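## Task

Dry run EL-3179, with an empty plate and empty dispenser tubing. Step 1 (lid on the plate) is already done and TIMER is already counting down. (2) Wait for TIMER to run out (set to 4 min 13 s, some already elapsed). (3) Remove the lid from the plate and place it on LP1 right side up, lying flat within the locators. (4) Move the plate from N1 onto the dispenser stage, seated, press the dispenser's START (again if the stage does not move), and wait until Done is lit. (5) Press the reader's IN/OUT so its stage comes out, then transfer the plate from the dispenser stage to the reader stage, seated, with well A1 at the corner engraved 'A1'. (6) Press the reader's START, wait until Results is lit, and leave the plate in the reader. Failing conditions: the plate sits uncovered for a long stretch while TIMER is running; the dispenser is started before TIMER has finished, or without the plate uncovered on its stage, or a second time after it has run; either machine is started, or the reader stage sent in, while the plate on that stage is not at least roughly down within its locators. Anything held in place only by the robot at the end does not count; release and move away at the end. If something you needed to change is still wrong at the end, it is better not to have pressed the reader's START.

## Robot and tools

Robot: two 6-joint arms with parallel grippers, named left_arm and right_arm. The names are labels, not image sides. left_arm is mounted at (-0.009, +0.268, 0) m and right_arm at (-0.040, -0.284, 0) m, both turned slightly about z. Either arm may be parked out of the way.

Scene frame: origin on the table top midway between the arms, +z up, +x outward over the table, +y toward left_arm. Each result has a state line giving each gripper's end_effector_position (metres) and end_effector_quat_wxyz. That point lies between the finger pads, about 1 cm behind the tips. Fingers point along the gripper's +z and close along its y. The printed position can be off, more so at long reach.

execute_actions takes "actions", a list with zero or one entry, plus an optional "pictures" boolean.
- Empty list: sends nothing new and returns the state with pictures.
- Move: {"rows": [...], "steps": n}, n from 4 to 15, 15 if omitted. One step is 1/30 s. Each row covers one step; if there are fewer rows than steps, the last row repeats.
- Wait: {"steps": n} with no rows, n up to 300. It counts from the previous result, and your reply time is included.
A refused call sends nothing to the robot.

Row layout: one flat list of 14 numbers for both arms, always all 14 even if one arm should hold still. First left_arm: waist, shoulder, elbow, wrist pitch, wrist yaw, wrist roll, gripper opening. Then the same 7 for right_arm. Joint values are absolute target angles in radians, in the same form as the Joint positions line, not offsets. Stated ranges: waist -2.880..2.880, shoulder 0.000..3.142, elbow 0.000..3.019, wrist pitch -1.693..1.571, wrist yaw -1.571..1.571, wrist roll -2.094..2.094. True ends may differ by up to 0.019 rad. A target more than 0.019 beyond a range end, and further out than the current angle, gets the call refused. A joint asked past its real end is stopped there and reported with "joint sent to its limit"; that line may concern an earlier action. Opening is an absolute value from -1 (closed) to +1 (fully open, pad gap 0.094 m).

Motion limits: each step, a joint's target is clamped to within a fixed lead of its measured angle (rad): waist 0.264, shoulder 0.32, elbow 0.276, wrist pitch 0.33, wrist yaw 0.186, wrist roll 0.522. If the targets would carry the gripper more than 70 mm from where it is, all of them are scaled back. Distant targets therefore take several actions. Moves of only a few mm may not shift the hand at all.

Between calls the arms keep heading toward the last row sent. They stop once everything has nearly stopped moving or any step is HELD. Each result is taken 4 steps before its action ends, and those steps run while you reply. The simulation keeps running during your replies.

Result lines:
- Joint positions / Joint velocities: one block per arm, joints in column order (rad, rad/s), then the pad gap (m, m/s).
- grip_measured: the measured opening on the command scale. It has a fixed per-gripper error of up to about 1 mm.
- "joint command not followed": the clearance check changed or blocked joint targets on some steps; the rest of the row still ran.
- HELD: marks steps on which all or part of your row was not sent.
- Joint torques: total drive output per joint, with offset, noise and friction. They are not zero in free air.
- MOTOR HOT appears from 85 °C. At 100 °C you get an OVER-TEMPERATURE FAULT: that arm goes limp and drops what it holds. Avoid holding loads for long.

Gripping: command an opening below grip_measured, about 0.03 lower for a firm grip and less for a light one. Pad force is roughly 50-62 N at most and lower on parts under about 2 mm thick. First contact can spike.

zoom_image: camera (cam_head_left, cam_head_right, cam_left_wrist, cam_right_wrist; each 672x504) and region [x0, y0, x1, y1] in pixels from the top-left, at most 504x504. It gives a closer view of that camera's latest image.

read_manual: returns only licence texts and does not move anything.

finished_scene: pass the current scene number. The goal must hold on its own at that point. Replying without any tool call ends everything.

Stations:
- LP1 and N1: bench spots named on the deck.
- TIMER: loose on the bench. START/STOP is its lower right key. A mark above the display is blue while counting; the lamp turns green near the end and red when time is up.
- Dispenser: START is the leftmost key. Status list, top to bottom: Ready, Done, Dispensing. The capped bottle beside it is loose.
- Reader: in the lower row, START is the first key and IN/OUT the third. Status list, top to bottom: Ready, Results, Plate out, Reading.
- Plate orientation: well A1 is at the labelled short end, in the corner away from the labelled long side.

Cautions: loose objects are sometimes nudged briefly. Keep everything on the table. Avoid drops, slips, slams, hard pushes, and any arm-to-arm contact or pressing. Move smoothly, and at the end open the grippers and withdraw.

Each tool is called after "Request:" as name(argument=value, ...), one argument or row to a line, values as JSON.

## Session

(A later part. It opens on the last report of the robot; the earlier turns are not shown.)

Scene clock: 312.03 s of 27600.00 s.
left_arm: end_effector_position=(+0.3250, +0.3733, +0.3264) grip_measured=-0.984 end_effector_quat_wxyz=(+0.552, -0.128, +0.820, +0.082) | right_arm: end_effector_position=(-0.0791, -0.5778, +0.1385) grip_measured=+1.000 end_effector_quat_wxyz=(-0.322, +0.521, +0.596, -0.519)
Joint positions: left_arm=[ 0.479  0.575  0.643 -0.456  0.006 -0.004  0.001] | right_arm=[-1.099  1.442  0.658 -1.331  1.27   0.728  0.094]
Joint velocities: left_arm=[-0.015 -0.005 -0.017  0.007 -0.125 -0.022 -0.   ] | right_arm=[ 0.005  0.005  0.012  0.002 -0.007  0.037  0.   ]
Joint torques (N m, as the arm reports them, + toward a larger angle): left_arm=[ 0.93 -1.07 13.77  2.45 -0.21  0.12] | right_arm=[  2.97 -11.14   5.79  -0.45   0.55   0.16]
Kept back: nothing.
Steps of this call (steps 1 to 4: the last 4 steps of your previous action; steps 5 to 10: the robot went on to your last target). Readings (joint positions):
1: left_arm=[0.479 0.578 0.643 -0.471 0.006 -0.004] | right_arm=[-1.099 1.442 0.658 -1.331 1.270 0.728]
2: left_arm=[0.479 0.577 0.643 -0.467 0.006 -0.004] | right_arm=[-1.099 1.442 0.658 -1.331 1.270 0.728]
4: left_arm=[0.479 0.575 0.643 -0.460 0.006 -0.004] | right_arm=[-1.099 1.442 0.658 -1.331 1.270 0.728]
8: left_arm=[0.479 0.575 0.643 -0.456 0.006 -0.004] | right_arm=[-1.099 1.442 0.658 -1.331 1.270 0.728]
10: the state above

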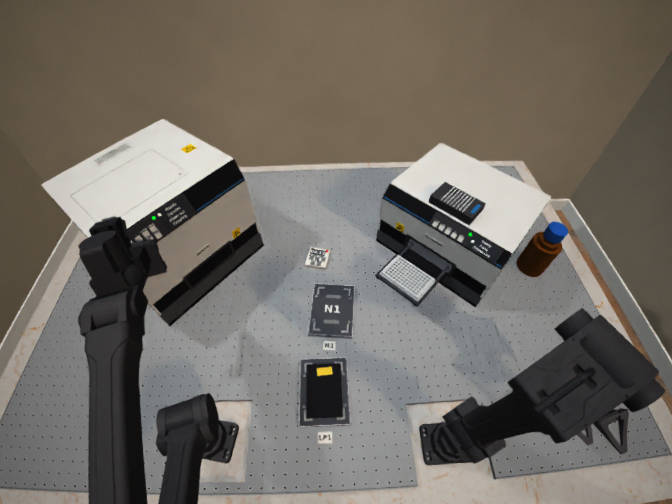

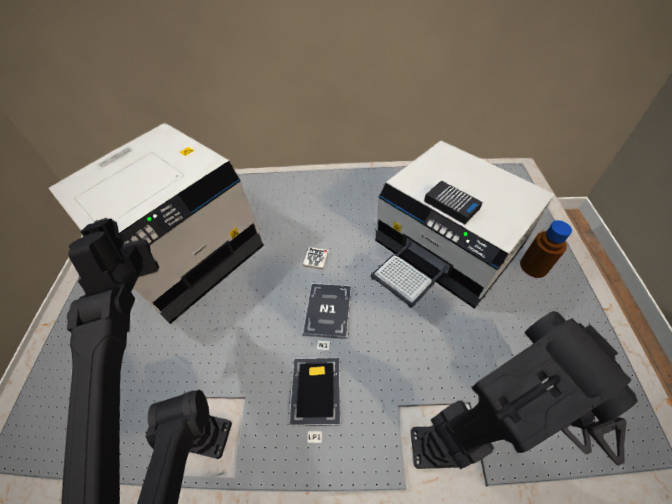

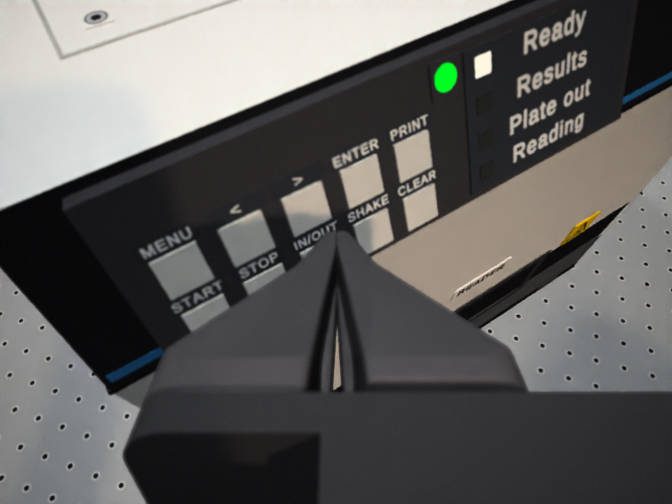

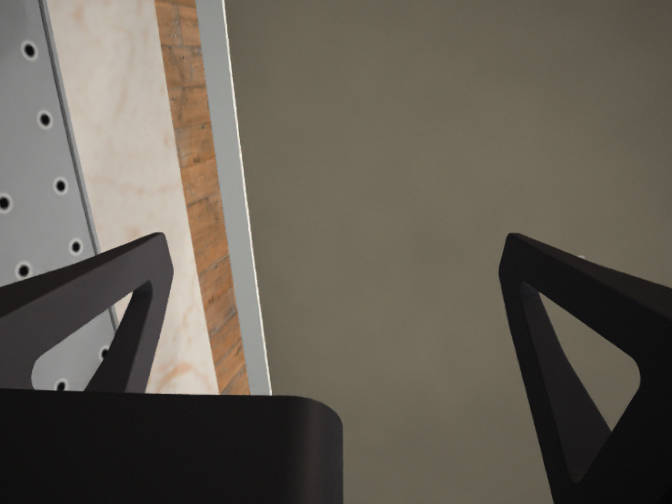

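Request:
execute_actions(
  actions=[
    {"rows":[[0.480,0.575,0.665,-0.440,0.002,0.005,-1,-1.1,1.43,0.65,-1.331,1.27,0.728,1],[0.481,0.583,0.665,-0.446,0.001,0.005,-1,-1.1,1.43,0.65,-1.331,1.27,0.728,1],[0.482,0.588,0.665,-0.450,0.0,0.005,-1,-1.1,1.43,0.65,-1.331,1.27,0.728,1],[0.483,0.591,0.665,-0.450,0.0,0.005,-1,-1.1,1.43,0.65,-1.331,1.27,0.728,1],[0.483,0.594,0.665,-0.450,0.0,0.005,-1,-1.1,1.43,0.65,-1.331,1.27,0.728,1],[0.483,0.597,0.665,-0.450,0.0,0.005,-1,-1.1,1.43,0.65,-1.331,1.27,0.728,1],[0.483,0.600,0.665,-0.450,0.0,0.005,-1,-1.1,1.43,0.65,-1.331,1.27,0.728,1],[0.483,0.603,0.665,-0.450,0.0,0.005,-1,-1.1,1.43,0.65,-1.331,1.27,0.728,1],[0.483,0.606,0.665,-0.450,0.0,0.005,-1,-1.1,1.43,0.65,-1.331,1.27,0.728,1],[0.483,0.609,0.665,-0.450,0.0,0.005,-1,-1.1,1.43,0.65,-1.331,1.27,0.728,1],[0.483,0.612,0.665,-0.450,0.0,0.005,-1,-1.1,1.43,0.65,-1.331,1.27,0.728,1],[0.483,0.615,0.665,-0.450,0.0,0.005,-1,-1.1,1.43,0.65,-1.331,1.27,0.728,1],[0.483,0.618,0.665,-0.450,0.0,0.005,-1,-1.1,1.43,0.65,-1.331,1.27,0.728,1],[0.483,0.621,0.665,-0.450,0.0,0.005,-1,-1.1,1.43,0.65,-1.331,1.27,0.728,1],[0.483,0.624,0.665,-0.450,0.0,0.005,-1,-1.1,1.43,0.65,-1.331,1.27,0.728,1]],"steps":15},
  ],
)

Request:
execute_actions(
  actions=[
    {"rows":[[0.483,0.627,0.665,-0.450,-0.002,0.005,-1,-1.1,1.43,0.65,-1.331,1.27,0.728,1],[0.483,0.630,0.665,-0.450,-0.004,0.005,-1,-1.1,1.43,0.65,-1.331,1.27,0.728,1],[0.483,0.633,0.665,-0.450,-0.004,0.005,-1,-1.1,1.43,0.65,-1.331,1.27,0.728,1],[0.483,0.636,0.665,-0.450,-0.004,0.005,-1,-1.1,1.43,0.65,-1.331,1.27,0.728,1]],"steps":12},
  ],
  pictures=true,
)

Scene clock: 312.87 s of 27600.00 s.
left_arm: end_effector_position=(+0.3283, +0.3749, +0.3203) grip_measured=-0.984 end_effector_quat_wxyz=(+0.544, -0.129, +0.825, +0.082) | right_arm: end_effector_position=(-0.0791, -0.5778, +0.1385) grip_measured=+1.000 end_effector_quat_wxyz=(-0.322, +0.521, +0.596, -0.519)
Joint positions: left_arm=[ 0.479  0.593  0.643 -0.456  0.003 -0.004  0.001] | right_arm=[-1.099  1.442  0.658 -1.331  1.27   0.728  0.094]
Joint velocities: left_arm=[-0.015  0.093 -0.002 -0.022 -0.051 -0.066  0.001] | right_arm=[-0.005 -0.015  0.002 -0.007  0.066 -0.066  0.   ]
Joint torques (N m, as the arm reports them, + toward a larger angle): left_arm=[ 0.58  0.99 13.85  1.88 -0.23  0.12] | right_arm=[  2.97 -11.26   5.8   -0.45   0.56   0.16]
Steps of this call (steps 1 to 14: the robot went on to your last target; steps 15 to 25: the first 11 steps of this action). Readings (joint positions):
15: left_arm=[0.479 0.575 0.643 -0.456 0.006 -0.004] | right_arm=[-1.099 1.442 0.658 -1.331 1.270 0.728]
16: left_arm=[0.479 0.575 0.643 -0.456 0.005 -0.004] | right_arm=[-1.099 1.442 0.658 -1.331 1.270 0.728]
18: left_arm=[0.479 0.575 0.643 -0.456 0.003 -0.004] | right_arm=[-1.099 1.442 0.658 -1.331 1.270 0.728]
22: left_arm=[0.479 0.583 0.643 -0.456 0.003 -0.004] | right_arm=[-1.099 1.442 0.658 -1.331 1.270 0.728]
25: the state above

Scene clock: 313.27 s of 27600.00 s.
left_arm: end_effector_position=(+0.3286, +0.3750, +0.3197) grip_measured=-0.984 end_effector_quat_wxyz=(+0.543, -0.129, +0.826, +0.082) | right_arm: end_effector_position=(-0.0791, -0.5778, +0.1385) grip_measured=+1.000 end_effector_quat_wxyz=(-0.322, +0.521, +0.596, -0.519)
Joint positions: left_arm=[ 0.479  0.595  0.643 -0.456  0.003 -0.004  0.001] | right_arm=[-1.099  1.442  0.658 -1.331  1.27   0.728  0.094]
Joint velocities: left_arm=[-0.015 -0.015 -0.002 -0.017  0.037  0.022  0.001] | right_arm=[-0.005 -0.005  0.002 -0.022 -0.022 -0.066  0.   ]
Joint torques (N m, as the arm reports them, + toward a larger angle): left_arm=[ 1.07  2.49 13.7   1.86 -0.4   0.11] | right_arm=[  2.97 -11.13   5.8   -0.43   0.56   0.15]
Steps of this call (steps 1 to 4: the last 4 steps of your previous action; steps 5 to 12: the first 8 steps of this action). Readings (joint positions):
5: left_arm=[0.479 0.595 0.643 -0.456 0.003 -0.004] | right_arm=[-1.099 1.442 0.658 -1.331 1.270 0.728]
6: left_arm=[0.479 0.595 0.643 -0.456 0.003 -0.004] | right_arm=[-1.099 1.442 0.658 -1.331 1.270 0.728]
8: left_arm=[0.479 0.595 0.643 -0.456 0.003 -0.004] | right_arm=[-1.099 1.442 0.658 -1.331 1.270 0.728]
12: the state above

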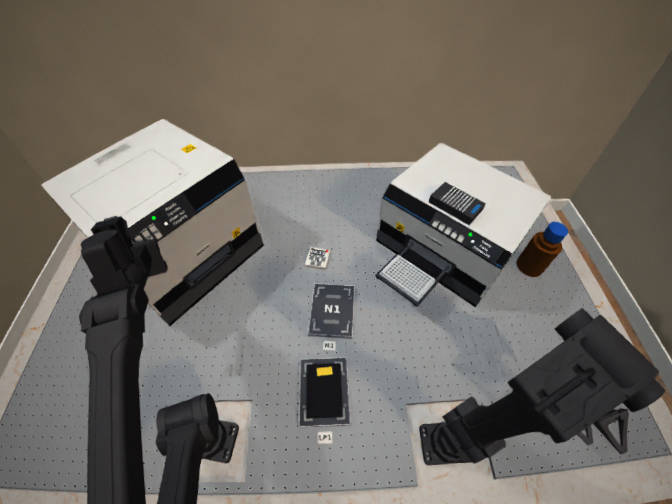

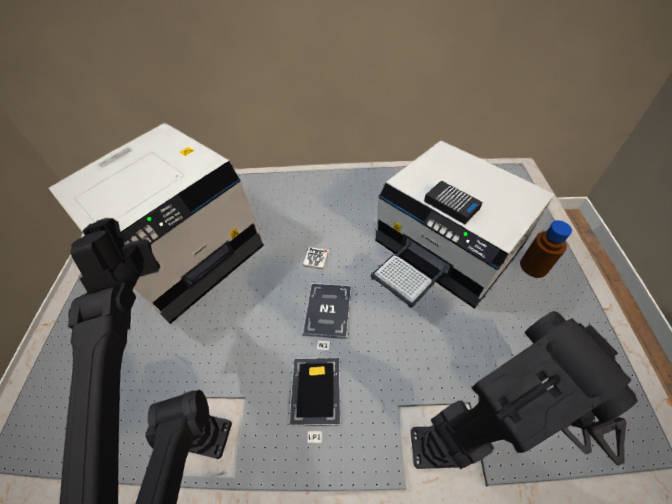

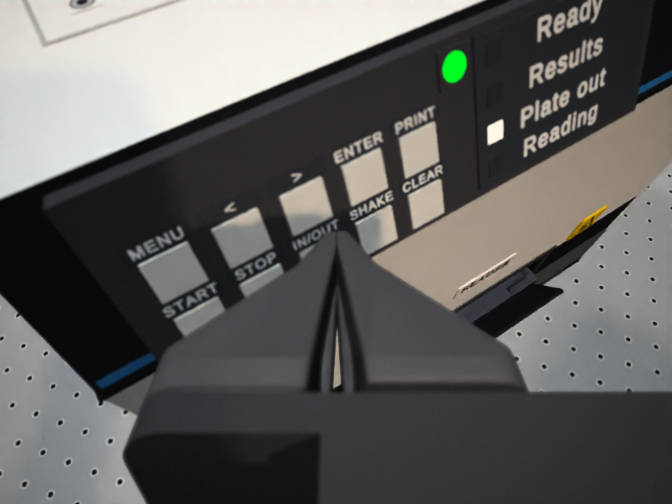

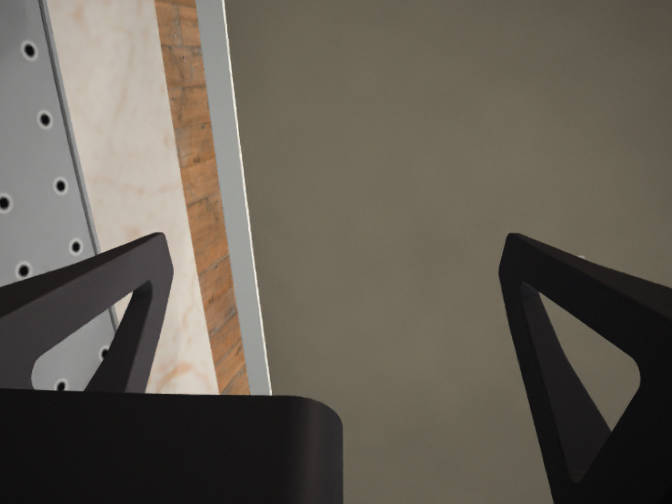

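Request:
execute_actions(
  actions=[
    {"rows":[[0.481,0.618,0.665,-0.450,0.0,0.005,-1,-1.1,1.43,0.65,-1.331,1.27,0.728,1],[0.479,0.600,0.665,-0.450,0.003,0.005,-1,-1.1,1.43,0.65,-1.331,1.27,0.728,1],[0.479,0.586,0.665,-0.450,0.003,0.005,-1,-1.1,1.43,0.65,-1.331,1.27,0.728,1],[0.479,0.575,0.665,-0.450,0.003,0.005,-1,-1.1,1.43,0.65,-1.331,1.27,0.728,1],[0.479,0.564,0.665,-0.450,0.003,0.005,-1,-1.1,1.43,0.65,-1.331,1.27,0.728,1],[0.478,0.552,0.665,-0.450,0.003,0.005,-1,-1.1,1.43,0.65,-1.331,1.27,0.728,1],[0.476,0.540,0.665,-0.452,0.003,0.005,-1,-1.1,1.43,0.65,-1.331,1.27,0.728,1],[0.473,0.528,0.665,-0.456,0.003,0.005,-1,-1.1,1.43,0.65,-1.331,1.27,0.728,1],[0.470,0.517,0.665,-0.460,0.003,0.005,-1,-1.1,1.43,0.65,-1.331,1.27,0.728,1],[0.470,0.508,0.665,-0.460,0.003,0.005,-1,-1.1,1.43,0.65,-1.331,1.27,0.728,1],[0.470,0.502,0.665,-0.460,0.003,0.005,-1,-1.1,1.43,0.65,-1.331,1.27,0.728,1],[0.470,0.500,0.665,-0.460,0.003,0.005,-1,-1.1,1.43,0.65,-1.331,1.27,0.728,1]],"steps":12},
  ],
)

Request:
execute_actions(
  actions=[
    {"steps":60},
  ],
  pictures=true,
)

Request:
zoom_image(
  camera="cam_head_left",
  region=[150, 210, 320, 350],
)

Scene clock: 314.07 s of 27600.00 s.
left_arm: end_effector_position=(+0.3240, +0.3733, +0.3280) grip_measured=-0.984 end_effector_quat_wxyz=(+0.554, -0.128, +0.819, +0.083) | right_arm: end_effector_position=(-0.0791, -0.5778, +0.1385) grip_measured=+1.000 end_effector_quat_wxyz=(-0.322, +0.521, +0.596, -0.519)
Joint positions: left_arm=[ 0.479  0.57   0.643 -0.456  0.005 -0.004  0.001] | right_arm=[-1.099  1.442  0.658 -1.331  1.27   0.728  0.094]
Joint velocities: left_arm=[-0.005 -0.269 -0.017  0.007  0.022 -0.051  0.   ] | right_arm=[-0.024 -0.015  0.032 -0.022  0.066  0.037  0.   ]
Joint torques (N m, as the arm reports them, + toward a larger angle): left_arm=[ 0.33 -2.45 13.78  1.63 -0.15  0.11] | right_arm=[  3.01 -11.2    5.79  -0.43   0.55   0.16]
Steps of this call (steps 1 to 4: the last 4 steps of your previous action; steps 5 to 15: the robot went on to your last target; step 16: nothing new was sent; steps 17 to 24: the first 8 steps of this action). Readings (joint positions):
17: left_arm=[0.479 0.595 0.643 -0.456 0.003 -0.004] | right_arm=[-1.099 1.442 0.658 -1.331 1.270 0.728]
18: left_arm=[0.479 0.595 0.643 -0.456 0.004 -0.004] | right_arm=[-1.099 1.442 0.658 -1.331 1.270 0.728]
20: left_arm=[0.479 0.591 0.643 -0.456 0.005 -0.004] | right_arm=[-1.099 1.442 0.658 -1.331 1.270 0.728]
24: the state above

Scene clock: 316.07 s of 27600.00 s.
left_arm: end_effector_position=(+0.3095, +0.3686, +0.3513) grip_measured=-0.984 end_effector_quat_wxyz=(+0.583, -0.125, +0.798, +0.087) | right_arm: end_effector_position=(-0.0791, -0.5778, +0.1385) grip_measured=+1.000 end_effector_quat_wxyz=(-0.322, +0.521, +0.596, -0.519)
Joint positions: left_arm=[ 0.479  0.497  0.643 -0.456  0.005 -0.004  0.001] | right_arm=[-1.099  1.442  0.658 -1.331  1.27   0.728  0.094]
Joint velocities: left_arm=[ 0.005 -0.005 -0.007 -0.002 -0.007  0.022 -0.001] | right_arm=[ 0.005  0.015 -0.002  0.007 -0.022 -0.037  0.   ]
Joint torques (N m, as the arm reports them, + toward a larger angle): left_arm=[ 0.22  0.6  13.78  1.58 -0.15  0.1 ] | right_arm=[  3.03 -11.15   5.78  -0.47   0.55   0.16]
Kept back: nothing.
Steps of this call (steps 1 to 4: the last 4 steps of your previous action; steps 5 to 30: the robot went on to your last target; steps 31 to 60: nothing new was sent). Readings (joint positions):
1: left_arm=[0.479 0.560 0.643 -0.456 0.005 -0.004] | right_arm=[-1.099 1.442 0.658 -1.331 1.270 0.728]
2: left_arm=[0.479 0.548 0.643 -0.456 0.005 -0.004] | right_arm=[-1.099 1.442 0.658 -1.331 1.270 0.728]
4: left_arm=[0.479 0.522 0.643 -0.456 0.005 -0.004] | right_arm=[-1.099 1.442 0.658 -1.331 1.270 0.728]
8: left_arm=[0.479 0.497 0.643 -0.456 0.005 -0.004] | right_arm=[-1.099 1.442 0.658 -1.331 1.270 0.728]
60: the state above
All arms were judged still, so your last target was given up. Only a new action makes them travel on or press farther. Fingers that are still opening or closing keep moving.

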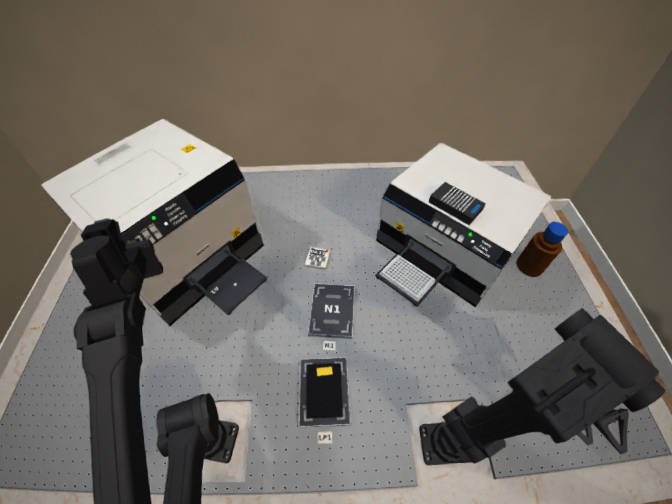

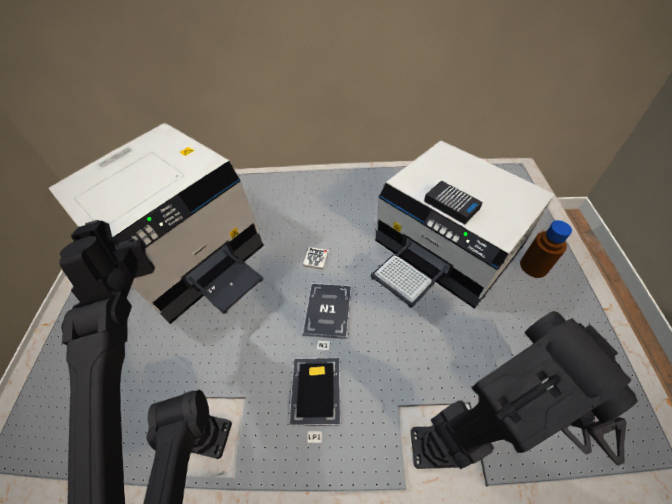

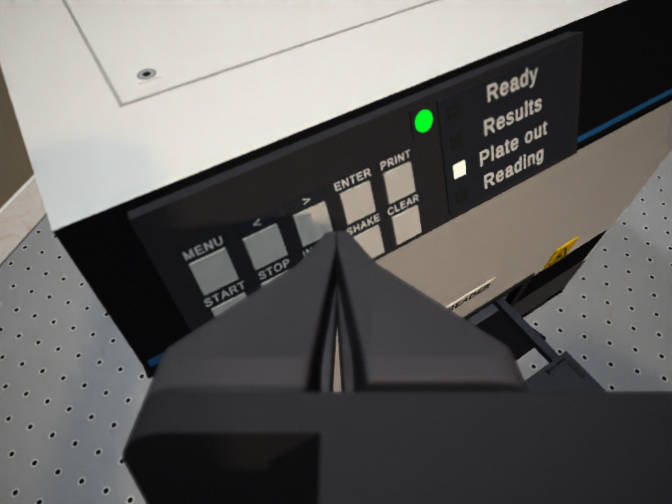

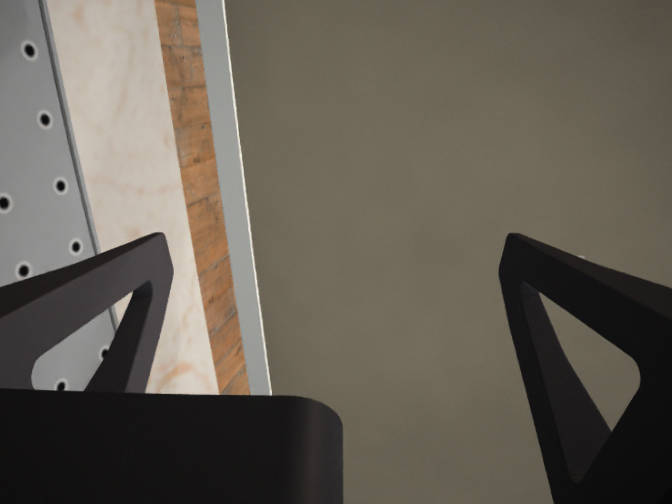

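Region (150, 210, 320, 350) of cam_head_left's 672x504 image, scaled by 2.965, with more detail than that image has; it fills the top 415 rows of this view, and the rest is white.

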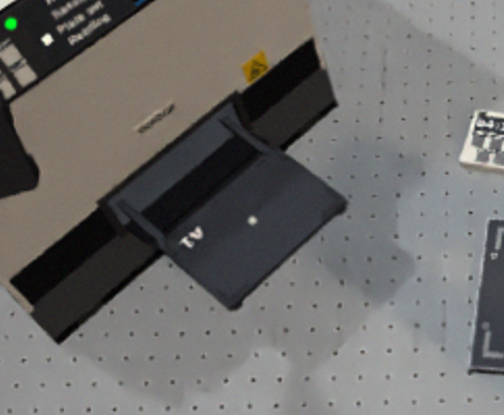

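Request:
execute_actions(
  actions=[
    {"rows":[[0.4688,0.5,0.68,-0.4609,0.004,0.0064,-1,-1.1,1.43,0.65,-1.331,1.27,0.728,1],[0.4651,0.5,0.70,-0.4636,0.004,0.0105,-1,-1.1,1.43,0.65,-1.331,1.27,0.728,1],[0.4589,0.5,0.7012,-0.4682,0.004,0.0174,-1,-1.1,1.43,0.65,-1.331,1.27,0.728,1],[0.4503,0.5,0.7047,-0.4745,0.004,0.0270,-1,-1.1,1.43,0.65,-1.331,1.27,0.728,1],[0.4393,0.5,0.7106,-0.4826,0.004,0.0393,-1,-1.1,1.43,0.65,-1.331,1.27,0.728,1],[0.4259,0.5014,0.7188,-0.4924,0.004,0.0543,-1,-1.1,1.43,0.65,-1.331,1.27,0.728,1],[0.4103,0.5056,0.7292,-0.5040,0.004,0.0718,-1,-1.1,1.43,0.65,-1.331,1.27,0.728,1],[0.3924,0.5127,0.7420,-0.5171,0.004,0.0918,-1,-1.1,1.43,0.65,-1.331,1.27,0.728,1],[0.3723,0.5225,0.7569,-0.5319,0.004,0.1142,-1,-1.1,1.43,0.65,-1.331,1.27,0.728,1],[0.3502,0.5350,0.7739,-0.5482,0.004,0.1390,-1,-1.1,1.43,0.65,-1.331,1.27,0.728,1],[0.3260,0.5503,0.7930,-0.5660,0.004,0.1660,-1,-1.1,1.43,0.65,-1.331,1.27,0.728,1],[0.2999,0.5681,0.8141,-0.5852,0.004,0.1951,-1,-1.1,1.43,0.65,-1.331,1.27,0.728,1],[0.2720,0.5886,0.8371,-0.6057,0.004,0.2263,-1,-1.1,1.43,0.65,-1.331,1.27,0.728,1],[0.2425,0.6115,0.8619,-0.6275,0.004,0.2593,-1,-1.1,1.43,0.65,-1.331,1.27,0.728,1],[0.2113,0.6367,0.8885,-0.6504,0.004,0.2942,-0.95,-1.1,1.43,0.65,-1.331,1.27,0.728,1]],"steps":15},
  ],
)

Request:
execute_actions(
  actions=[
    {"rows":[[0.1787,0.6643,0.9166,-0.6745,0.004,0.3306,-0.88,-1.1,1.43,0.65,-1.331,1.27,0.728,1],[0.1448,0.6941,0.9463,-0.6994,0.004,0.3685,-0.8,-1.1,1.43,0.65,-1.331,1.27,0.728,1],[0.1097,0.7259,0.9773,-0.7253,0.004,0.4078,-0.7,-1.1,1.43,0.65,-1.331,1.27,0.728,1],[0.0735,0.7596,1.0096,-0.7519,0.004,0.4483,-0.6,-1.1,1.43,0.65,-1.331,1.27,0.728,1],[0.0364,0.7952,1.0431,-0.7792,0.004,0.4897,-0.5,-1.1,1.43,0.65,-1.331,1.27,0.728,1],[-0.0015,0.8324,1.0775,-0.8071,0.004,0.5321,-0.4,-1.1,1.43,0.65,-1.331,1.27,0.728,1],[-0.0399,0.8711,1.1129,-0.8354,0.004,0.5751,-0.3,-1.1,1.43,0.65,-1.331,1.27,0.728,1],[-0.0788,0.9111,1.1489,-0.8641,0.004,0.6186,-0.2,-1.1,1.43,0.65,-1.331,1.27,0.728,1],[-0.1181,0.9524,1.1855,-0.8930,0.004,0.6624,-0.1,-1.1,1.43,0.65,-1.331,1.27,0.728,1],[-0.1575,0.9947,1.2226,-0.9220,0.004,0.7065,0.0,-1.1,1.43,0.65,-1.331,1.27,0.728,1],[-0.1969,1.0379,1.2600,-0.9510,0.004,0.7506,0.1,-1.1,1.43,0.65,-1.331,1.27,0.728,1],[-0.2362,1.0818,1.2975,-0.9799,0.004,0.7944,0.2,-1.1,1.43,0.65,-1.331,1.27,0.728,1],[-0.2751,1.1263,1.3350,-1.0086,0.004,0.8379,0.3,-1.1,1.43,0.65,-1.331,1.27,0.728,1],[-0.3135,1.1710,1.3724,-1.0369,0.004,0.8809,0.4,-1.1,1.43,0.65,-1.331,1.27,0.728,1],[-0.3514,1.2160,1.4095,-1.0648,0.004,0.9233,0.5,-1.1,1.43,0.65,-1.331,1.27,0.728,1]],"steps":15},
  ],
)

Request:
execute_actions(
  actions=[
    {"rows":[[-0.3885,1.2610,1.4461,-1.0921,0.004,0.9647,0.6,-1.1,1.43,0.65,-1.331,1.27,0.728,1],[-0.4247,1.3057,1.4821,-1.1187,0.004,1.0052,0.7,-1.1,1.43,0.65,-1.331,1.27,0.728,1],[-0.4598,1.3502,1.5175,-1.1446,0.004,1.0445,0.8,-1.1,1.43,0.65,-1.331,1.27,0.728,1],[-0.4937,1.3941,1.5519,-1.1695,0.004,1.0824,0.88,-1.1,1.43,0.65,-1.331,1.27,0.728,1],[-0.5263,1.4373,1.5854,-1.1936,0.004,1.1188,0.95,-1.1,1.43,0.65,-1.331,1.27,0.728,1],[-0.5575,1.4796,1.6177,-1.2165,0.004,1.1537,1,-1.1,1.43,0.65,-1.331,1.27,0.728,1],[-0.5870,1.5209,1.6487,-1.2383,0.004,1.1867,1,-1.1,1.43,0.65,-1.331,1.27,0.728,1],[-0.6149,1.5609,1.6784,-1.2588,0.004,1.2179,1,-1.1,1.43,0.65,-1.331,1.27,0.728,1],[-0.6410,1.5996,1.7065,-1.2780,0.004,1.2470,1,-1.1,1.43,0.65,-1.331,1.27,0.728,1],[-0.6652,1.6369,1.7331,-1.2958,0.004,1.2740,1,-1.1,1.43,0.65,-1.331,1.27,0.728,1],[-0.6873,1.6724,1.7579,-1.3121,0.004,1.2988,1,-1.1,1.43,0.65,-1.331,1.27,0.728,1],[-0.7074,1.7061,1.7809,-1.3269,0.004,1.3212,1,-1.1,1.43,0.65,-1.331,1.27,0.728,1],[-0.7253,1.7379,1.8020,-1.3400,0.004,1.3412,1,-1.1,1.43,0.65,-1.331,1.27,0.728,1],[-0.7409,1.7677,1.8211,-1.3516,0.004,1.3587,1,-1.1,1.43,0.65,-1.331,1.27,0.728,1],[-0.7543,1.7953,1.8381,-1.3614,0.004,1.3737,1,-1.1,1.43,0.65,-1.331,1.27,0.728,1]],"steps":15},
  ],
)

Request:
execute_actions(
  actions=[
    {"rows":[[-0.7653,1.8205,1.8530,-1.3695,0.004,1.3860,1,-1.1,1.43,0.65,-1.331,1.27,0.728,1],[-0.7739,1.8434,1.8658,-1.3758,0.004,1.3956,1,-1.1,1.43,0.65,-1.331,1.27,0.728,1],[-0.7801,1.8639,1.8762,-1.3804,0.004,1.4025,1,-1.1,1.43,0.65,-1.331,1.27,0.728,1],[-0.7838,1.8817,1.8844,-1.3831,0.004,1.4066,1,-1.1,1.43,0.65,-1.331,1.27,0.728,1],[-0.785,1.8970,1.8903,-1.384,0.004,1.408,1,-1.1,1.43,0.65,-1.331,1.27,0.728,1],[-0.785,1.9095,1.8938,-1.384,0.004,1.408,1,-1.1,1.43,0.65,-1.331,1.27,0.728,1],[-0.785,1.9193,1.895,-1.384,0.004,1.408,1,-1.1,1.43,0.65,-1.331,1.27,0.728,1],[-0.785,1.9264,1.895,-1.384,0.004,1.408,1,-1.1,1.43,0.65,-1.331,1.27,0.728,1],[-0.785,1.9306,1.895,-1.384,0.004,1.408,1,-1.1,1.43,0.65,-1.331,1.27,0.728,1],[-0.785,1.932,1.895,-1.384,0.004,1.408,1,-1.1,1.43,0.65,-1.331,1.27,0.728,1]],"steps":10},
  ],
)

Request:
execute_actions(
  actions=[
    {"steps":16},
  ],
  pictures=true,
)

Scene clock: 319.83 s of 27600.00 s.
left_arm: end_effector_position=(+0.3159, +0.3362, +0.3530) grip_measured=-0.984 end_effector_quat_wxyz=(+0.563, -0.052, +0.821, +0.080) | right_arm: end_effector_position=(-0.0791, -0.5778, +0.1385) grip_measured=+1.000 end_effector_quat_wxyz=(-0.322, +0.521, +0.596, -0.519)
Joint positions: left_arm=[ 0.38   0.512  0.682 -0.531  0.005  0.08   0.001] | right_arm=[-1.099  1.442  0.658 -1.331  1.27   0.728  0.094]
Joint velocities: left_arm=[-0.659  0.259  0.471 -0.466  0.051  0.593  0.001] | right_arm=[-0.015 -0.005 -0.007 -0.012  0.007  0.022  0.   ]
Joint torques (N m, as the arm reports them, + toward a larger angle): left_arm=[-0.41  1.64 19.11  1.77 -0.11  0.12] | right_arm=[  3.01 -11.14   5.79  -0.45   0.55   0.16]
Steps of this call (steps 1 to 102: nothing new was sent; steps 103 to 113: the first 11 steps of this action). Readings (joint positions):
103: left_arm=[0.479 0.497 0.643 -0.456 0.005 -0.004] | right_arm=[-1.099 1.442 0.658 -1.331 1.270 0.728]
104: left_arm=[0.479 0.497 0.643 -0.456 0.005 -0.004] | right_arm=[-1.099 1.442 0.658 -1.331 1.270 0.728]
106: left_arm=[0.475 0.497 0.643 -0.458 0.005 0.001] | right_arm=[-1.099 1.442 0.658 -1.331 1.270 0.728]
110: left_arm=[0.437 0.498 0.649 -0.489 0.005 0.033] | right_arm=[-1.099 1.442 0.658 -1.331 1.270 0.728]
113: the state above

Scene clock: 320.33 s of 27600.00 s.
left_arm: end_effector_position=(+0.3945, +0.1478, +0.3957) grip_measured=+0.053 end_effector_quat_wxyz=(+0.423, +0.376, +0.823, +0.057) | right_arm: end_effector_position=(-0.0791, -0.5778, +0.1385) grip_measured=+1.000 end_effector_quat_wxyz=(-0.322, +0.521, +0.596, -0.519)
Joint positions: left_arm=[-0.118  0.949  1.145 -0.885  0.004  0.567  0.049] | right_arm=[-1.099  1.442  0.658 -1.331  1.27   0.728  0.094]
Joint velocities: left_arm=[-1.138  1.245  1.077 -0.833  0.037  1.121  0.091] | right_arm=[-0.024  0.005 -0.007 -0.002  0.022  0.007  0.   ]
Joint torques (N m, as the arm reports them, + toward a larger angle): left_arm=[ 0.06 -4.   16.03  1.39 -0.08  0.06] | right_arm=[  2.99 -11.16   5.78  -0.45   0.56   0.16]
Steps of this call (steps 1 to 4: the last 4 steps of your previous action; steps 5 to 15: the first 11 steps of this action). Readings (joint positions):
5: left_arm=[0.244 0.599 0.804 -0.624 0.005 0.201] | right_arm=[-1.099 1.442 0.658 -1.331 1.270 0.728]
6: left_arm=[0.212 0.626 0.834 -0.646 0.005 0.231] | right_arm=[-1.099 1.442 0.658 -1.331 1.270 0.728]
8: left_arm=[0.145 0.685 0.898 -0.694 0.005 0.297] | right_arm=[-1.099 1.442 0.658 -1.331 1.270 0.728]
12: left_arm=[-0.002 0.826 1.035 -0.800 0.005 0.445] | right_arm=[-1.099 1.442 0.658 -1.331 1.270 0.728]
15: the state above

Scene clock: 320.83 s of 27600.00 s.
left_arm: end_effector_position=(+0.3850, -0.1453, +0.2990) grip_measured=+1.000 end_effector_quat_wxyz=(+0.179, +0.818, +0.545, +0.029) | right_arm: end_effector_position=(-0.0791, -0.5778, +0.1385) grip_measured=+1.000 end_effector_quat_wxyz=(-0.322, +0.521, +0.596, -0.519)
Joint positions: left_arm=[-0.638  1.604  1.661 -1.264  0.004  1.157  0.094] | right_arm=[-1.099  1.442  0.658 -1.331  1.27   0.728  0.094]
Joint velocities: left_arm=[-0.767  1.109  0.75  -0.549  0.022  0.989  0.   ] | right_arm=[ 0.005  0.005 -0.012  0.017 -0.081  0.007  0.   ]
Joint torques (N m, as the arm reports them, + toward a larger angle): left_arm=[  0.86 -15.09  15.51   0.57  -0.03   0.09] | right_arm=[  3.04 -11.14   5.8   -0.46   0.56   0.17]
Steps of this call (steps 1 to 4: the last 4 steps of your previous action; steps 5 to 15: the first 11 steps of this action). Readings (joint positions):
5: left_arm=[-0.310 1.171 1.334 -1.027 0.004 0.778] | right_arm=[-1.099 1.442 0.658 -1.331 1.270 0.728]
6: left_arm=[-0.347 1.217 1.372 -1.054 0.004 0.820] | right_arm=[-1.099 1.442 0.658 -1.331 1.270 0.728]
8: left_arm=[-0.419 1.307 1.444 -1.107 0.004 0.902] | right_arm=[-1.099 1.442 0.658 -1.331 1.270 0.728]
12: left_arm=[-0.552 1.483 1.577 -1.203 0.004 1.056] | right_arm=[-1.099 1.442 0.658 -1.331 1.270 0.728]
15: the state above

Scene clock: 321.17 s of 27600.00 s.
left_arm: end_effector_position=(+0.3418, -0.2404, +0.1983) grip_measured=+1.000 end_effector_quat_wxyz=(+0.065, +0.916, +0.396, +0.011) | right_arm: end_effector_position=(-0.0791, -0.5778, +0.1385) grip_measured=+1.000 end_effector_quat_wxyz=(-0.322, +0.521, +0.596, -0.519)
Joint positions: left_arm=[-0.796  1.888  1.817 -1.368  0.004  1.36   0.094] | right_arm=[-1.099  1.442  0.658 -1.331  1.27   0.728  0.094]
Joint velocities: left_arm=[-0.122  0.484  0.168 -0.046 -0.037  0.212  0.   ] | right_arm=[-0.005  0.015  0.017  0.007  0.007 -0.037  0.   ]
Joint torques (N m, as the arm reports them, + toward a larger angle): left_arm=[  2.16 -19.52  16.38   0.09  -0.02   0.09] | right_arm=[  3.1  -11.11   5.79  -0.44   0.56   0.16]
Steps of this call (steps 1 to 4: the last 4 steps of your previous action; steps 5 to 10: the first 6 steps of this action). Readings (joint positions):
5: left_arm=[-0.746 1.774 1.765 -1.336 0.004 1.287] | right_arm=[-1.099 1.442 0.658 -1.331 1.270 0.728]
6: left_arm=[-0.761 1.801 1.780 -1.346 0.004 1.306] | right_arm=[-1.099 1.442 0.658 -1.331 1.270 0.728]
8: left_arm=[-0.784 1.850 1.803 -1.360 0.004 1.338] | right_arm=[-1.099 1.442 0.658 -1.331 1.270 0.728]
10: the state above

Scene clock: 321.70 s of 27600.00 s.
left_arm: end_effector_position=(+0.3460, -0.2456, +0.1745) grip_measured=+1.000 end_effector_quat_wxyz=(+0.045, +0.924, +0.380, +0.008) | right_arm: end_effector_position=(-0.0791, -0.5778, +0.1385) grip_measured=+1.000 end_effector_quat_wxyz=(-0.322, +0.521, +0.596, -0.519)
Joint positions: left_arm=[-0.795  1.941  1.837 -1.375  0.004  1.397  0.094] | right_arm=[-1.099  1.442  0.658 -1.331  1.27   0.728  0.094]
Joint velocities: left_arm=[-0.005 -0.015  0.007  0.022 -0.007 -0.066  0.   ] | right_arm=[ 0.005  0.005 -0.002 -0.007  0.051 -0.022  0.   ]
Joint torques (N m, as the arm reports them, + toward a larger angle): left_arm=[  1.71 -19.96  15.52   0.    -0.02   0.13] | right_arm=[  3.05 -11.12   5.8   -0.46   0.56   0.16]
Kept back: nothing.
Steps of this call (steps 1 to 4: the last 4 steps of your previous action; steps 5 to 16: the robot went on to your last target). Readings (joint positions):
1: left_arm=[-0.798 1.903 1.821 -1.369 0.004 1.367] | right_arm=[-1.099 1.442 0.658 -1.331 1.270 0.728]
2: left_arm=[-0.798 1.915 1.823 -1.370 0.004 1.373] | right_arm=[-1.099 1.442 0.658 -1.331 1.270 0.728]
4: left_arm=[-0.797 1.932 1.823 -1.372 0.004 1.382] | right_arm=[-1.099 1.442 0.658 -1.331 1.270 0.728]
8: left_arm=[-0.795 1.941 1.824 -1.373 0.004 1.391] | right_arm=[-1.099 1.442 0.658 -1.331 1.270 0.728]
16: the state above

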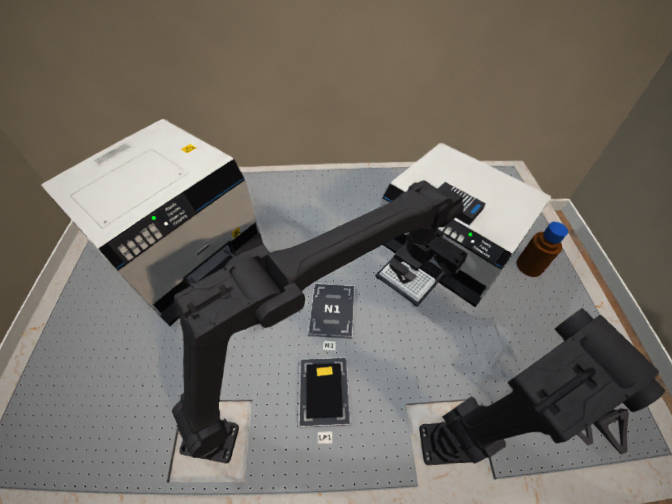

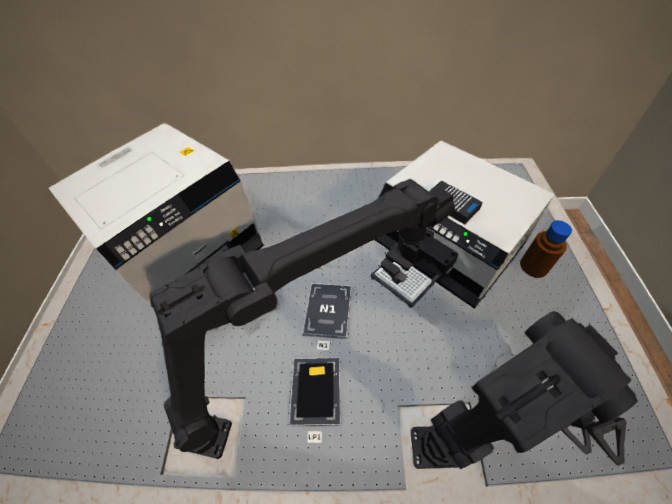

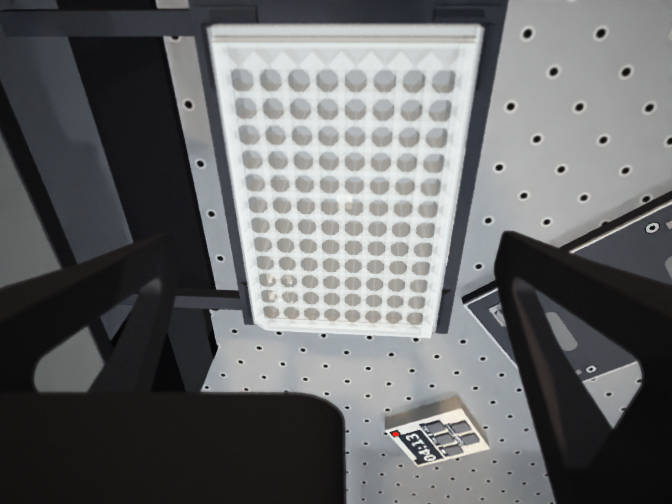

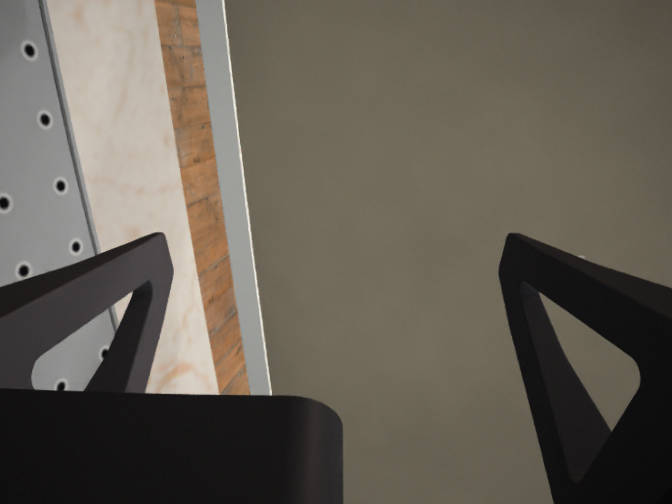

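Request:
execute_actions(
  actions=[],
)

Scene clock: 322.40 s of 27600.00 s.
left_arm: end_effector_position=(+0.3460, -0.2456, +0.1745) grip_measured=+1.000 end_effector_quat_wxyz=(+0.045, +0.924, +0.379, +0.008) | right_arm: end_effector_position=(-0.0791, -0.5778, +0.1385) grip_measured=+1.000 end_effector_quat_wxyz=(-0.322, +0.521, +0.596, -0.519)
Joint positions: left_arm=[-0.795  1.941  1.837 -1.375  0.004  1.398  0.094] | right_arm=[-1.099  1.442  0.658 -1.331  1.27   0.728  0.094]
Joint velocities: left_arm=[ 0.005 -0.015  0.022  0.002 -0.066  0.022  0.   ] | right_arm=[-0.005 -0.015 -0.007 -0.012 -0.022  0.037  0.   ]
Joint torques (N m, as the arm reports them, + toward a larger angle): left_arm=[  1.55 -19.82  15.49   0.02  -0.01   0.11] | right_arm=[  3.11 -11.09   5.8   -0.46   0.56   0.16]
Kept back: nothing.
Steps of this call (steps 1 to 15: the robot went on to your last target; steps 16 to 21: nothing new was sent). Readings (joint positions):
1: left_arm=[-0.795 1.941 1.837 -1.375 0.004 1.397] | right_arm=[-1.099 1.442 0.658 -1.331 1.270 0.728]
2: left_arm=[-0.795 1.941 1.837 -1.375 0.004 1.397] | right_arm=[-1.099 1.442 0.658 -1.331 1.270 0.728]
4: left_arm=[-0.795 1.941 1.837 -1.375 0.004 1.397] | right_arm=[-1.099 1.442 0.658 -1.331 1.270 0.728]
8: left_arm=[-0.795 1.941 1.837 -1.375 0.004 1.398] | right_arm=[-1.099 1.442 0.658 -1.331 1.270 0.728]
21: the state above
All arms were judged still, so your last target was given up. Only a new action makes them travel on or press farther. Fingers that are still opening or closing keep moving.

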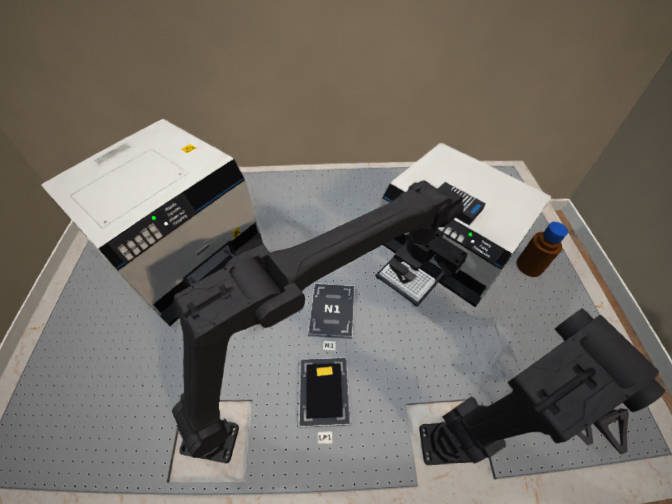

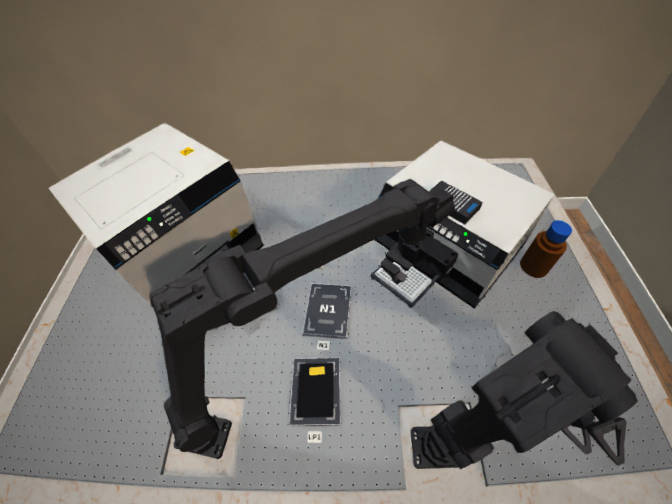

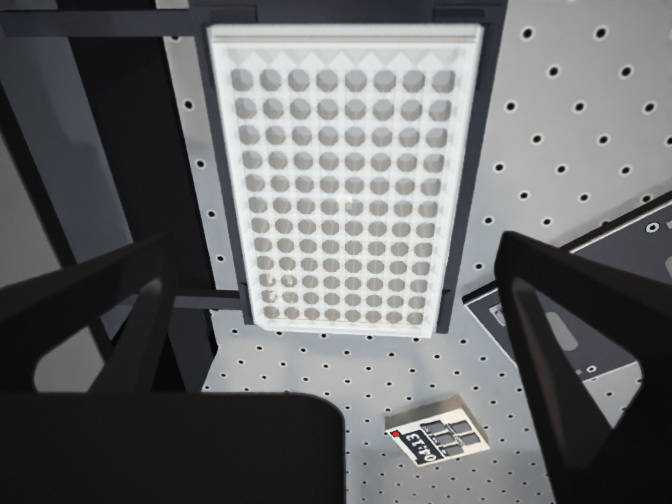

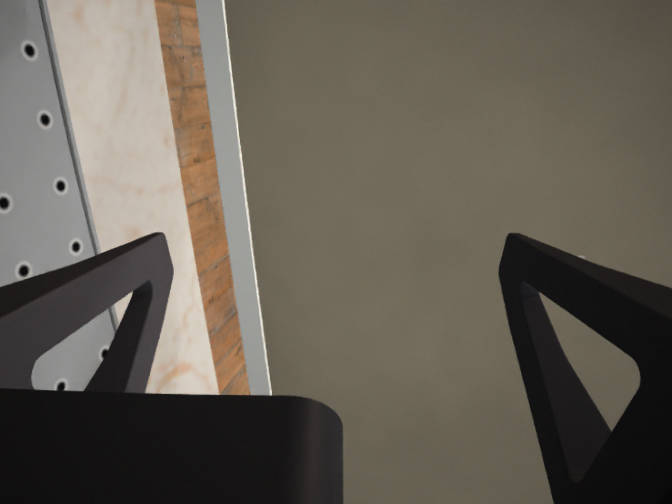

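Request:
execute_actions(
  actions=[
    {"rows":[[-0.784,1.936,1.895,-1.384,0.004,1.408,1,-1.1,1.43,0.65,-1.331,1.27,0.728,1],[-0.783,1.940,1.895,-1.384,0.004,1.408,1,-1.1,1.43,0.65,-1.331,1.27,0.728,1],[-0.782,1.944,1.895,-1.384,0.004,1.408,1,-1.1,1.43,0.65,-1.331,1.27,0.728,1],[-0.7805,1.948,1.895,-1.384,0.004,1.408,1,-1.1,1.43,0.65,-1.331,1.27,0.728,1],[-0.779,1.952,1.895,-1.384,0.004,1.408,1,-1.1,1.43,0.65,-1.331,1.27,0.728,1],[-0.7775,1.956,1.895,-1.384,0.004,1.408,1,-1.1,1.43,0.65,-1.331,1.27,0.728,1],[-0.776,1.960,1.895,-1.384,0.004,1.408,1,-1.1,1.43,0.65,-1.331,1.27,0.728,1],[-0.7745,1.964,1.895,-1.384,0.004,1.408,1,-1.1,1.43,0.65,-1.331,1.27,0.728,1],[-0.773,1.968,1.895,-1.384,0.004,1.408,1,-1.1,1.43,0.65,-1.331,1.27,0.728,1],[-0.7715,1.972,1.895,-1.384,0.004,1.408,1,-1.1,1.43,0.65,-1.331,1.27,0.728,1],[-0.770,1.976,1.895,-1.384,0.004,1.408,1,-1.1,1.43,0.65,-1.331,1.27,0.728,1],[-0.769,1.980,1.895,-1.384,0.004,1.408,1,-1.1,1.43,0.65,-1.331,1.27,0.728,1],[-0.768,1.984,1.895,-1.384,0.004,1.408,1,-1.1,1.43,0.65,-1.331,1.27,0.728,1],[-0.768,1.988,1.895,-1.384,0.004,1.408,1,-1.1,1.43,0.65,-1.331,1.27,0.728,1],[-0.768,1.992,1.895,-1.384,0.004,1.408,1,-1.1,1.43,0.65,-1.331,1.27,0.728,1]],"steps":15},
  ],
)

Request:
execute_actions(
  actions=[
    {"rows":[[-0.768,1.995,1.895,-1.384,0.004,1.408,1,-1.1,1.43,0.65,-1.331,1.27,0.728,1],[-0.768,1.998,1.895,-1.384,0.004,1.408,1,-1.1,1.43,0.65,-1.331,1.27,0.728,1],[-0.768,2.001,1.895,-1.384,0.004,1.408,1,-1.1,1.43,0.65,-1.331,1.27,0.728,1],[-0.768,2.004,1.895,-1.384,0.004,1.408,1,-1.1,1.43,0.65,-1.331,1.27,0.728,1],[-0.768,2.006,1.895,-1.384,0.004,1.408,1,-1.1,1.43,0.65,-1.331,1.27,0.728,1],[-0.768,2.008,1.895,-1.384,0.004,1.408,1,-1.1,1.43,0.65,-1.331,1.27,0.728,1],[-0.768,2.010,1.895,-1.384,0.004,1.408,1,-1.1,1.43,0.65,-1.331,1.27,0.728,1]],"steps":12},
  ],
)

Request:
execute_actions(
  actions=[
    {"steps":10},
  ],
  pictures=true,
)

Scene clock: 324.03 s of 27600.00 s.
left_arm: end_effector_position=(+0.3498, -0.2432, +0.1726) grip_measured=+1.000 end_effector_quat_wxyz=(+0.044, +0.923, +0.382, +0.008) | right_arm: end_effector_position=(-0.0791, -0.5778, +0.1385) grip_measured=+1.000 end_effector_quat_wxyz=(-0.322, +0.521, +0.596, -0.519)
Joint positions: left_arm=[-0.788  1.944  1.837 -1.375  0.004  1.398  0.094] | right_arm=[-1.099  1.442  0.658 -1.331  1.27   0.728  0.094]
Joint velocities: left_arm=[ 0.044  0.044 -0.012 -0.002  0.007 -0.022  0.   ] | right_arm=[ 0.005  0.005  0.012  0.002 -0.022 -0.022  0.   ]
Joint torques (N m, as the arm reports them, + toward a larger angle): left_arm=[  1.77 -16.68  15.5    0.01  -0.01   0.12] | right_arm=[  3.02 -11.12   5.77  -0.44   0.55   0.16]
Steps of this call (steps 1 to 38: nothing new was sent; steps 39 to 49: the first 11 steps of this action). Readings (joint positions):
39: left_arm=[-0.795 1.941 1.837 -1.375 0.004 1.398] | right_arm=[-1.099 1.442 0.658 -1.331 1.270 0.728]
40: left_arm=[-0.795 1.941 1.837 -1.375 0.004 1.398] | right_arm=[-1.099 1.442 0.658 -1.331 1.270 0.728]
42: left_arm=[-0.795 1.941 1.837 -1.375 0.004 1.398] | right_arm=[-1.099 1.442 0.658 -1.331 1.270 0.728]
46: left_arm=[-0.792 1.941 1.837 -1.375 0.004 1.398] | right_arm=[-1.099 1.442 0.658 -1.331 1.270 0.728]
49: the state above

Scene clock: 324.43 s of 27600.00 s.
left_arm: end_effector_position=(+0.3564, -0.2401, +0.1420) grip_measured=+1.000 end_effector_quat_wxyz=(+0.019, +0.921, +0.388, +0.002) | right_arm: end_effector_position=(-0.0791, -0.5778, +0.1385) grip_measured=+1.000 end_effector_quat_wxyz=(-0.322, +0.521, +0.596, -0.519)
Joint positions: left_arm=[-0.776  1.995  1.837 -1.375  0.004  1.398  0.094] | right_arm=[-1.099  1.442  0.658 -1.331  1.27   0.728  0.094]
Joint velocities: left_arm=[-0.005  0.093 -0.017  0.007 -0.007 -0.051  0.   ] | right_arm=[ 0.005  0.005  0.002 -0.002 -0.007 -0.051  0.   ]
Joint torques (N m, as the arm reports them, + toward a larger angle): left_arm=[  1.35 -19.23  15.49  -0.17   0.     0.13] | right_arm=[  2.99 -11.13   5.8   -0.46   0.55   0.17]
Steps of this call (steps 1 to 4: the last 4 steps of your previous action; steps 5 to 12: the first 8 steps of this action). Readings (joint positions):
5: left_arm=[-0.779 1.961 1.837 -1.375 0.004 1.398] | right_arm=[-1.099 1.442 0.658 -1.331 1.270 0.728]
6: left_arm=[-0.777 1.966 1.837 -1.375 0.004 1.398] | right_arm=[-1.099 1.442 0.658 -1.331 1.270 0.728]
8: left_arm=[-0.776 1.977 1.837 -1.375 0.004 1.398] | right_arm=[-1.099 1.442 0.658 -1.331 1.270 0.728]
12: the state above

Scene clock: 324.77 s of 27600.00 s.
left_arm: end_effector_position=(+0.3564, -0.2402, +0.1383) grip_measured=+1.000 end_effector_quat_wxyz=(+0.016, +0.921, +0.388, +0.001) | right_arm: end_effector_position=(-0.0791, -0.5778, +0.1385) grip_measured=+1.000 end_effector_quat_wxyz=(-0.322, +0.521, +0.596, -0.519)
Joint positions: left_arm=[-0.776  2.001  1.837 -1.375  0.004  1.398  0.094] | right_arm=[-1.099  1.442  0.658 -1.331  1.27   0.728  0.094]
Joint velocities: left_arm=[-0.015  0.005  0.007 -0.012  0.022 -0.037  0.   ] | right_arm=[-0.034 -0.005 -0.007 -0.007 -0.022  0.11   0.   ]
Joint torques (N m, as the arm reports them, + toward a larger angle): left_arm=[  1.4  -18.95  15.26  -0.09  -0.01   0.12] | right_arm=[  2.99 -11.15   5.78  -0.47   0.56   0.16]
Kept back: nothing.
Steps of this call (steps 1 to 4: the last 4 steps of your previous action; steps 5 to 10: the robot went on to your last target). Readings (joint positions):
1: left_arm=[-0.776 1.997 1.837 -1.375 0.004 1.398] | right_arm=[-1.099 1.442 0.658 -1.331 1.270 0.728]
2: left_arm=[-0.776 1.999 1.837 -1.375 0.004 1.398] | right_arm=[-1.099 1.442 0.658 -1.331 1.270 0.728]
4: left_arm=[-0.776 2.001 1.837 -1.375 0.004 1.398] | right_arm=[-1.099 1.442 0.658 -1.331 1.270 0.728]
8: left_arm=[-0.776 2.001 1.837 -1.375 0.004 1.398] | right_arm=[-1.099 1.442 0.658 -1.331 1.270 0.728]
10: the state above

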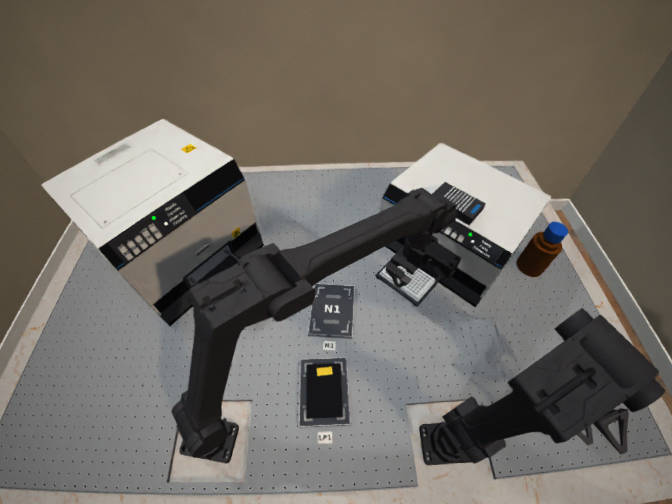

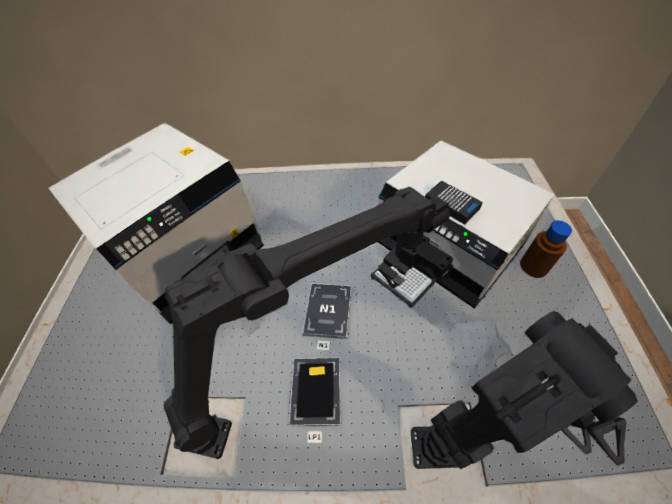

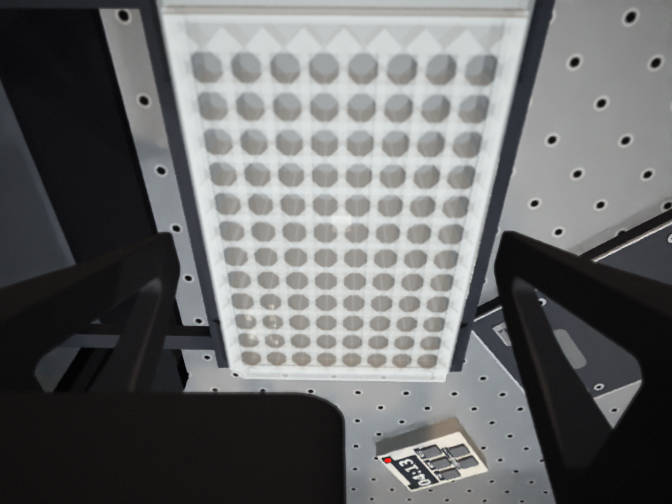

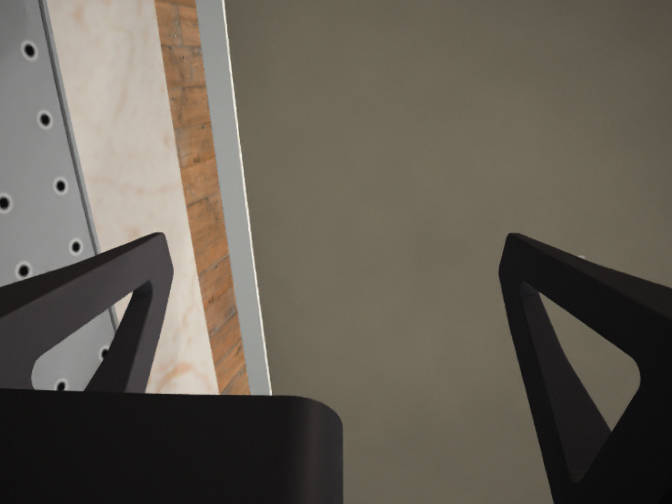

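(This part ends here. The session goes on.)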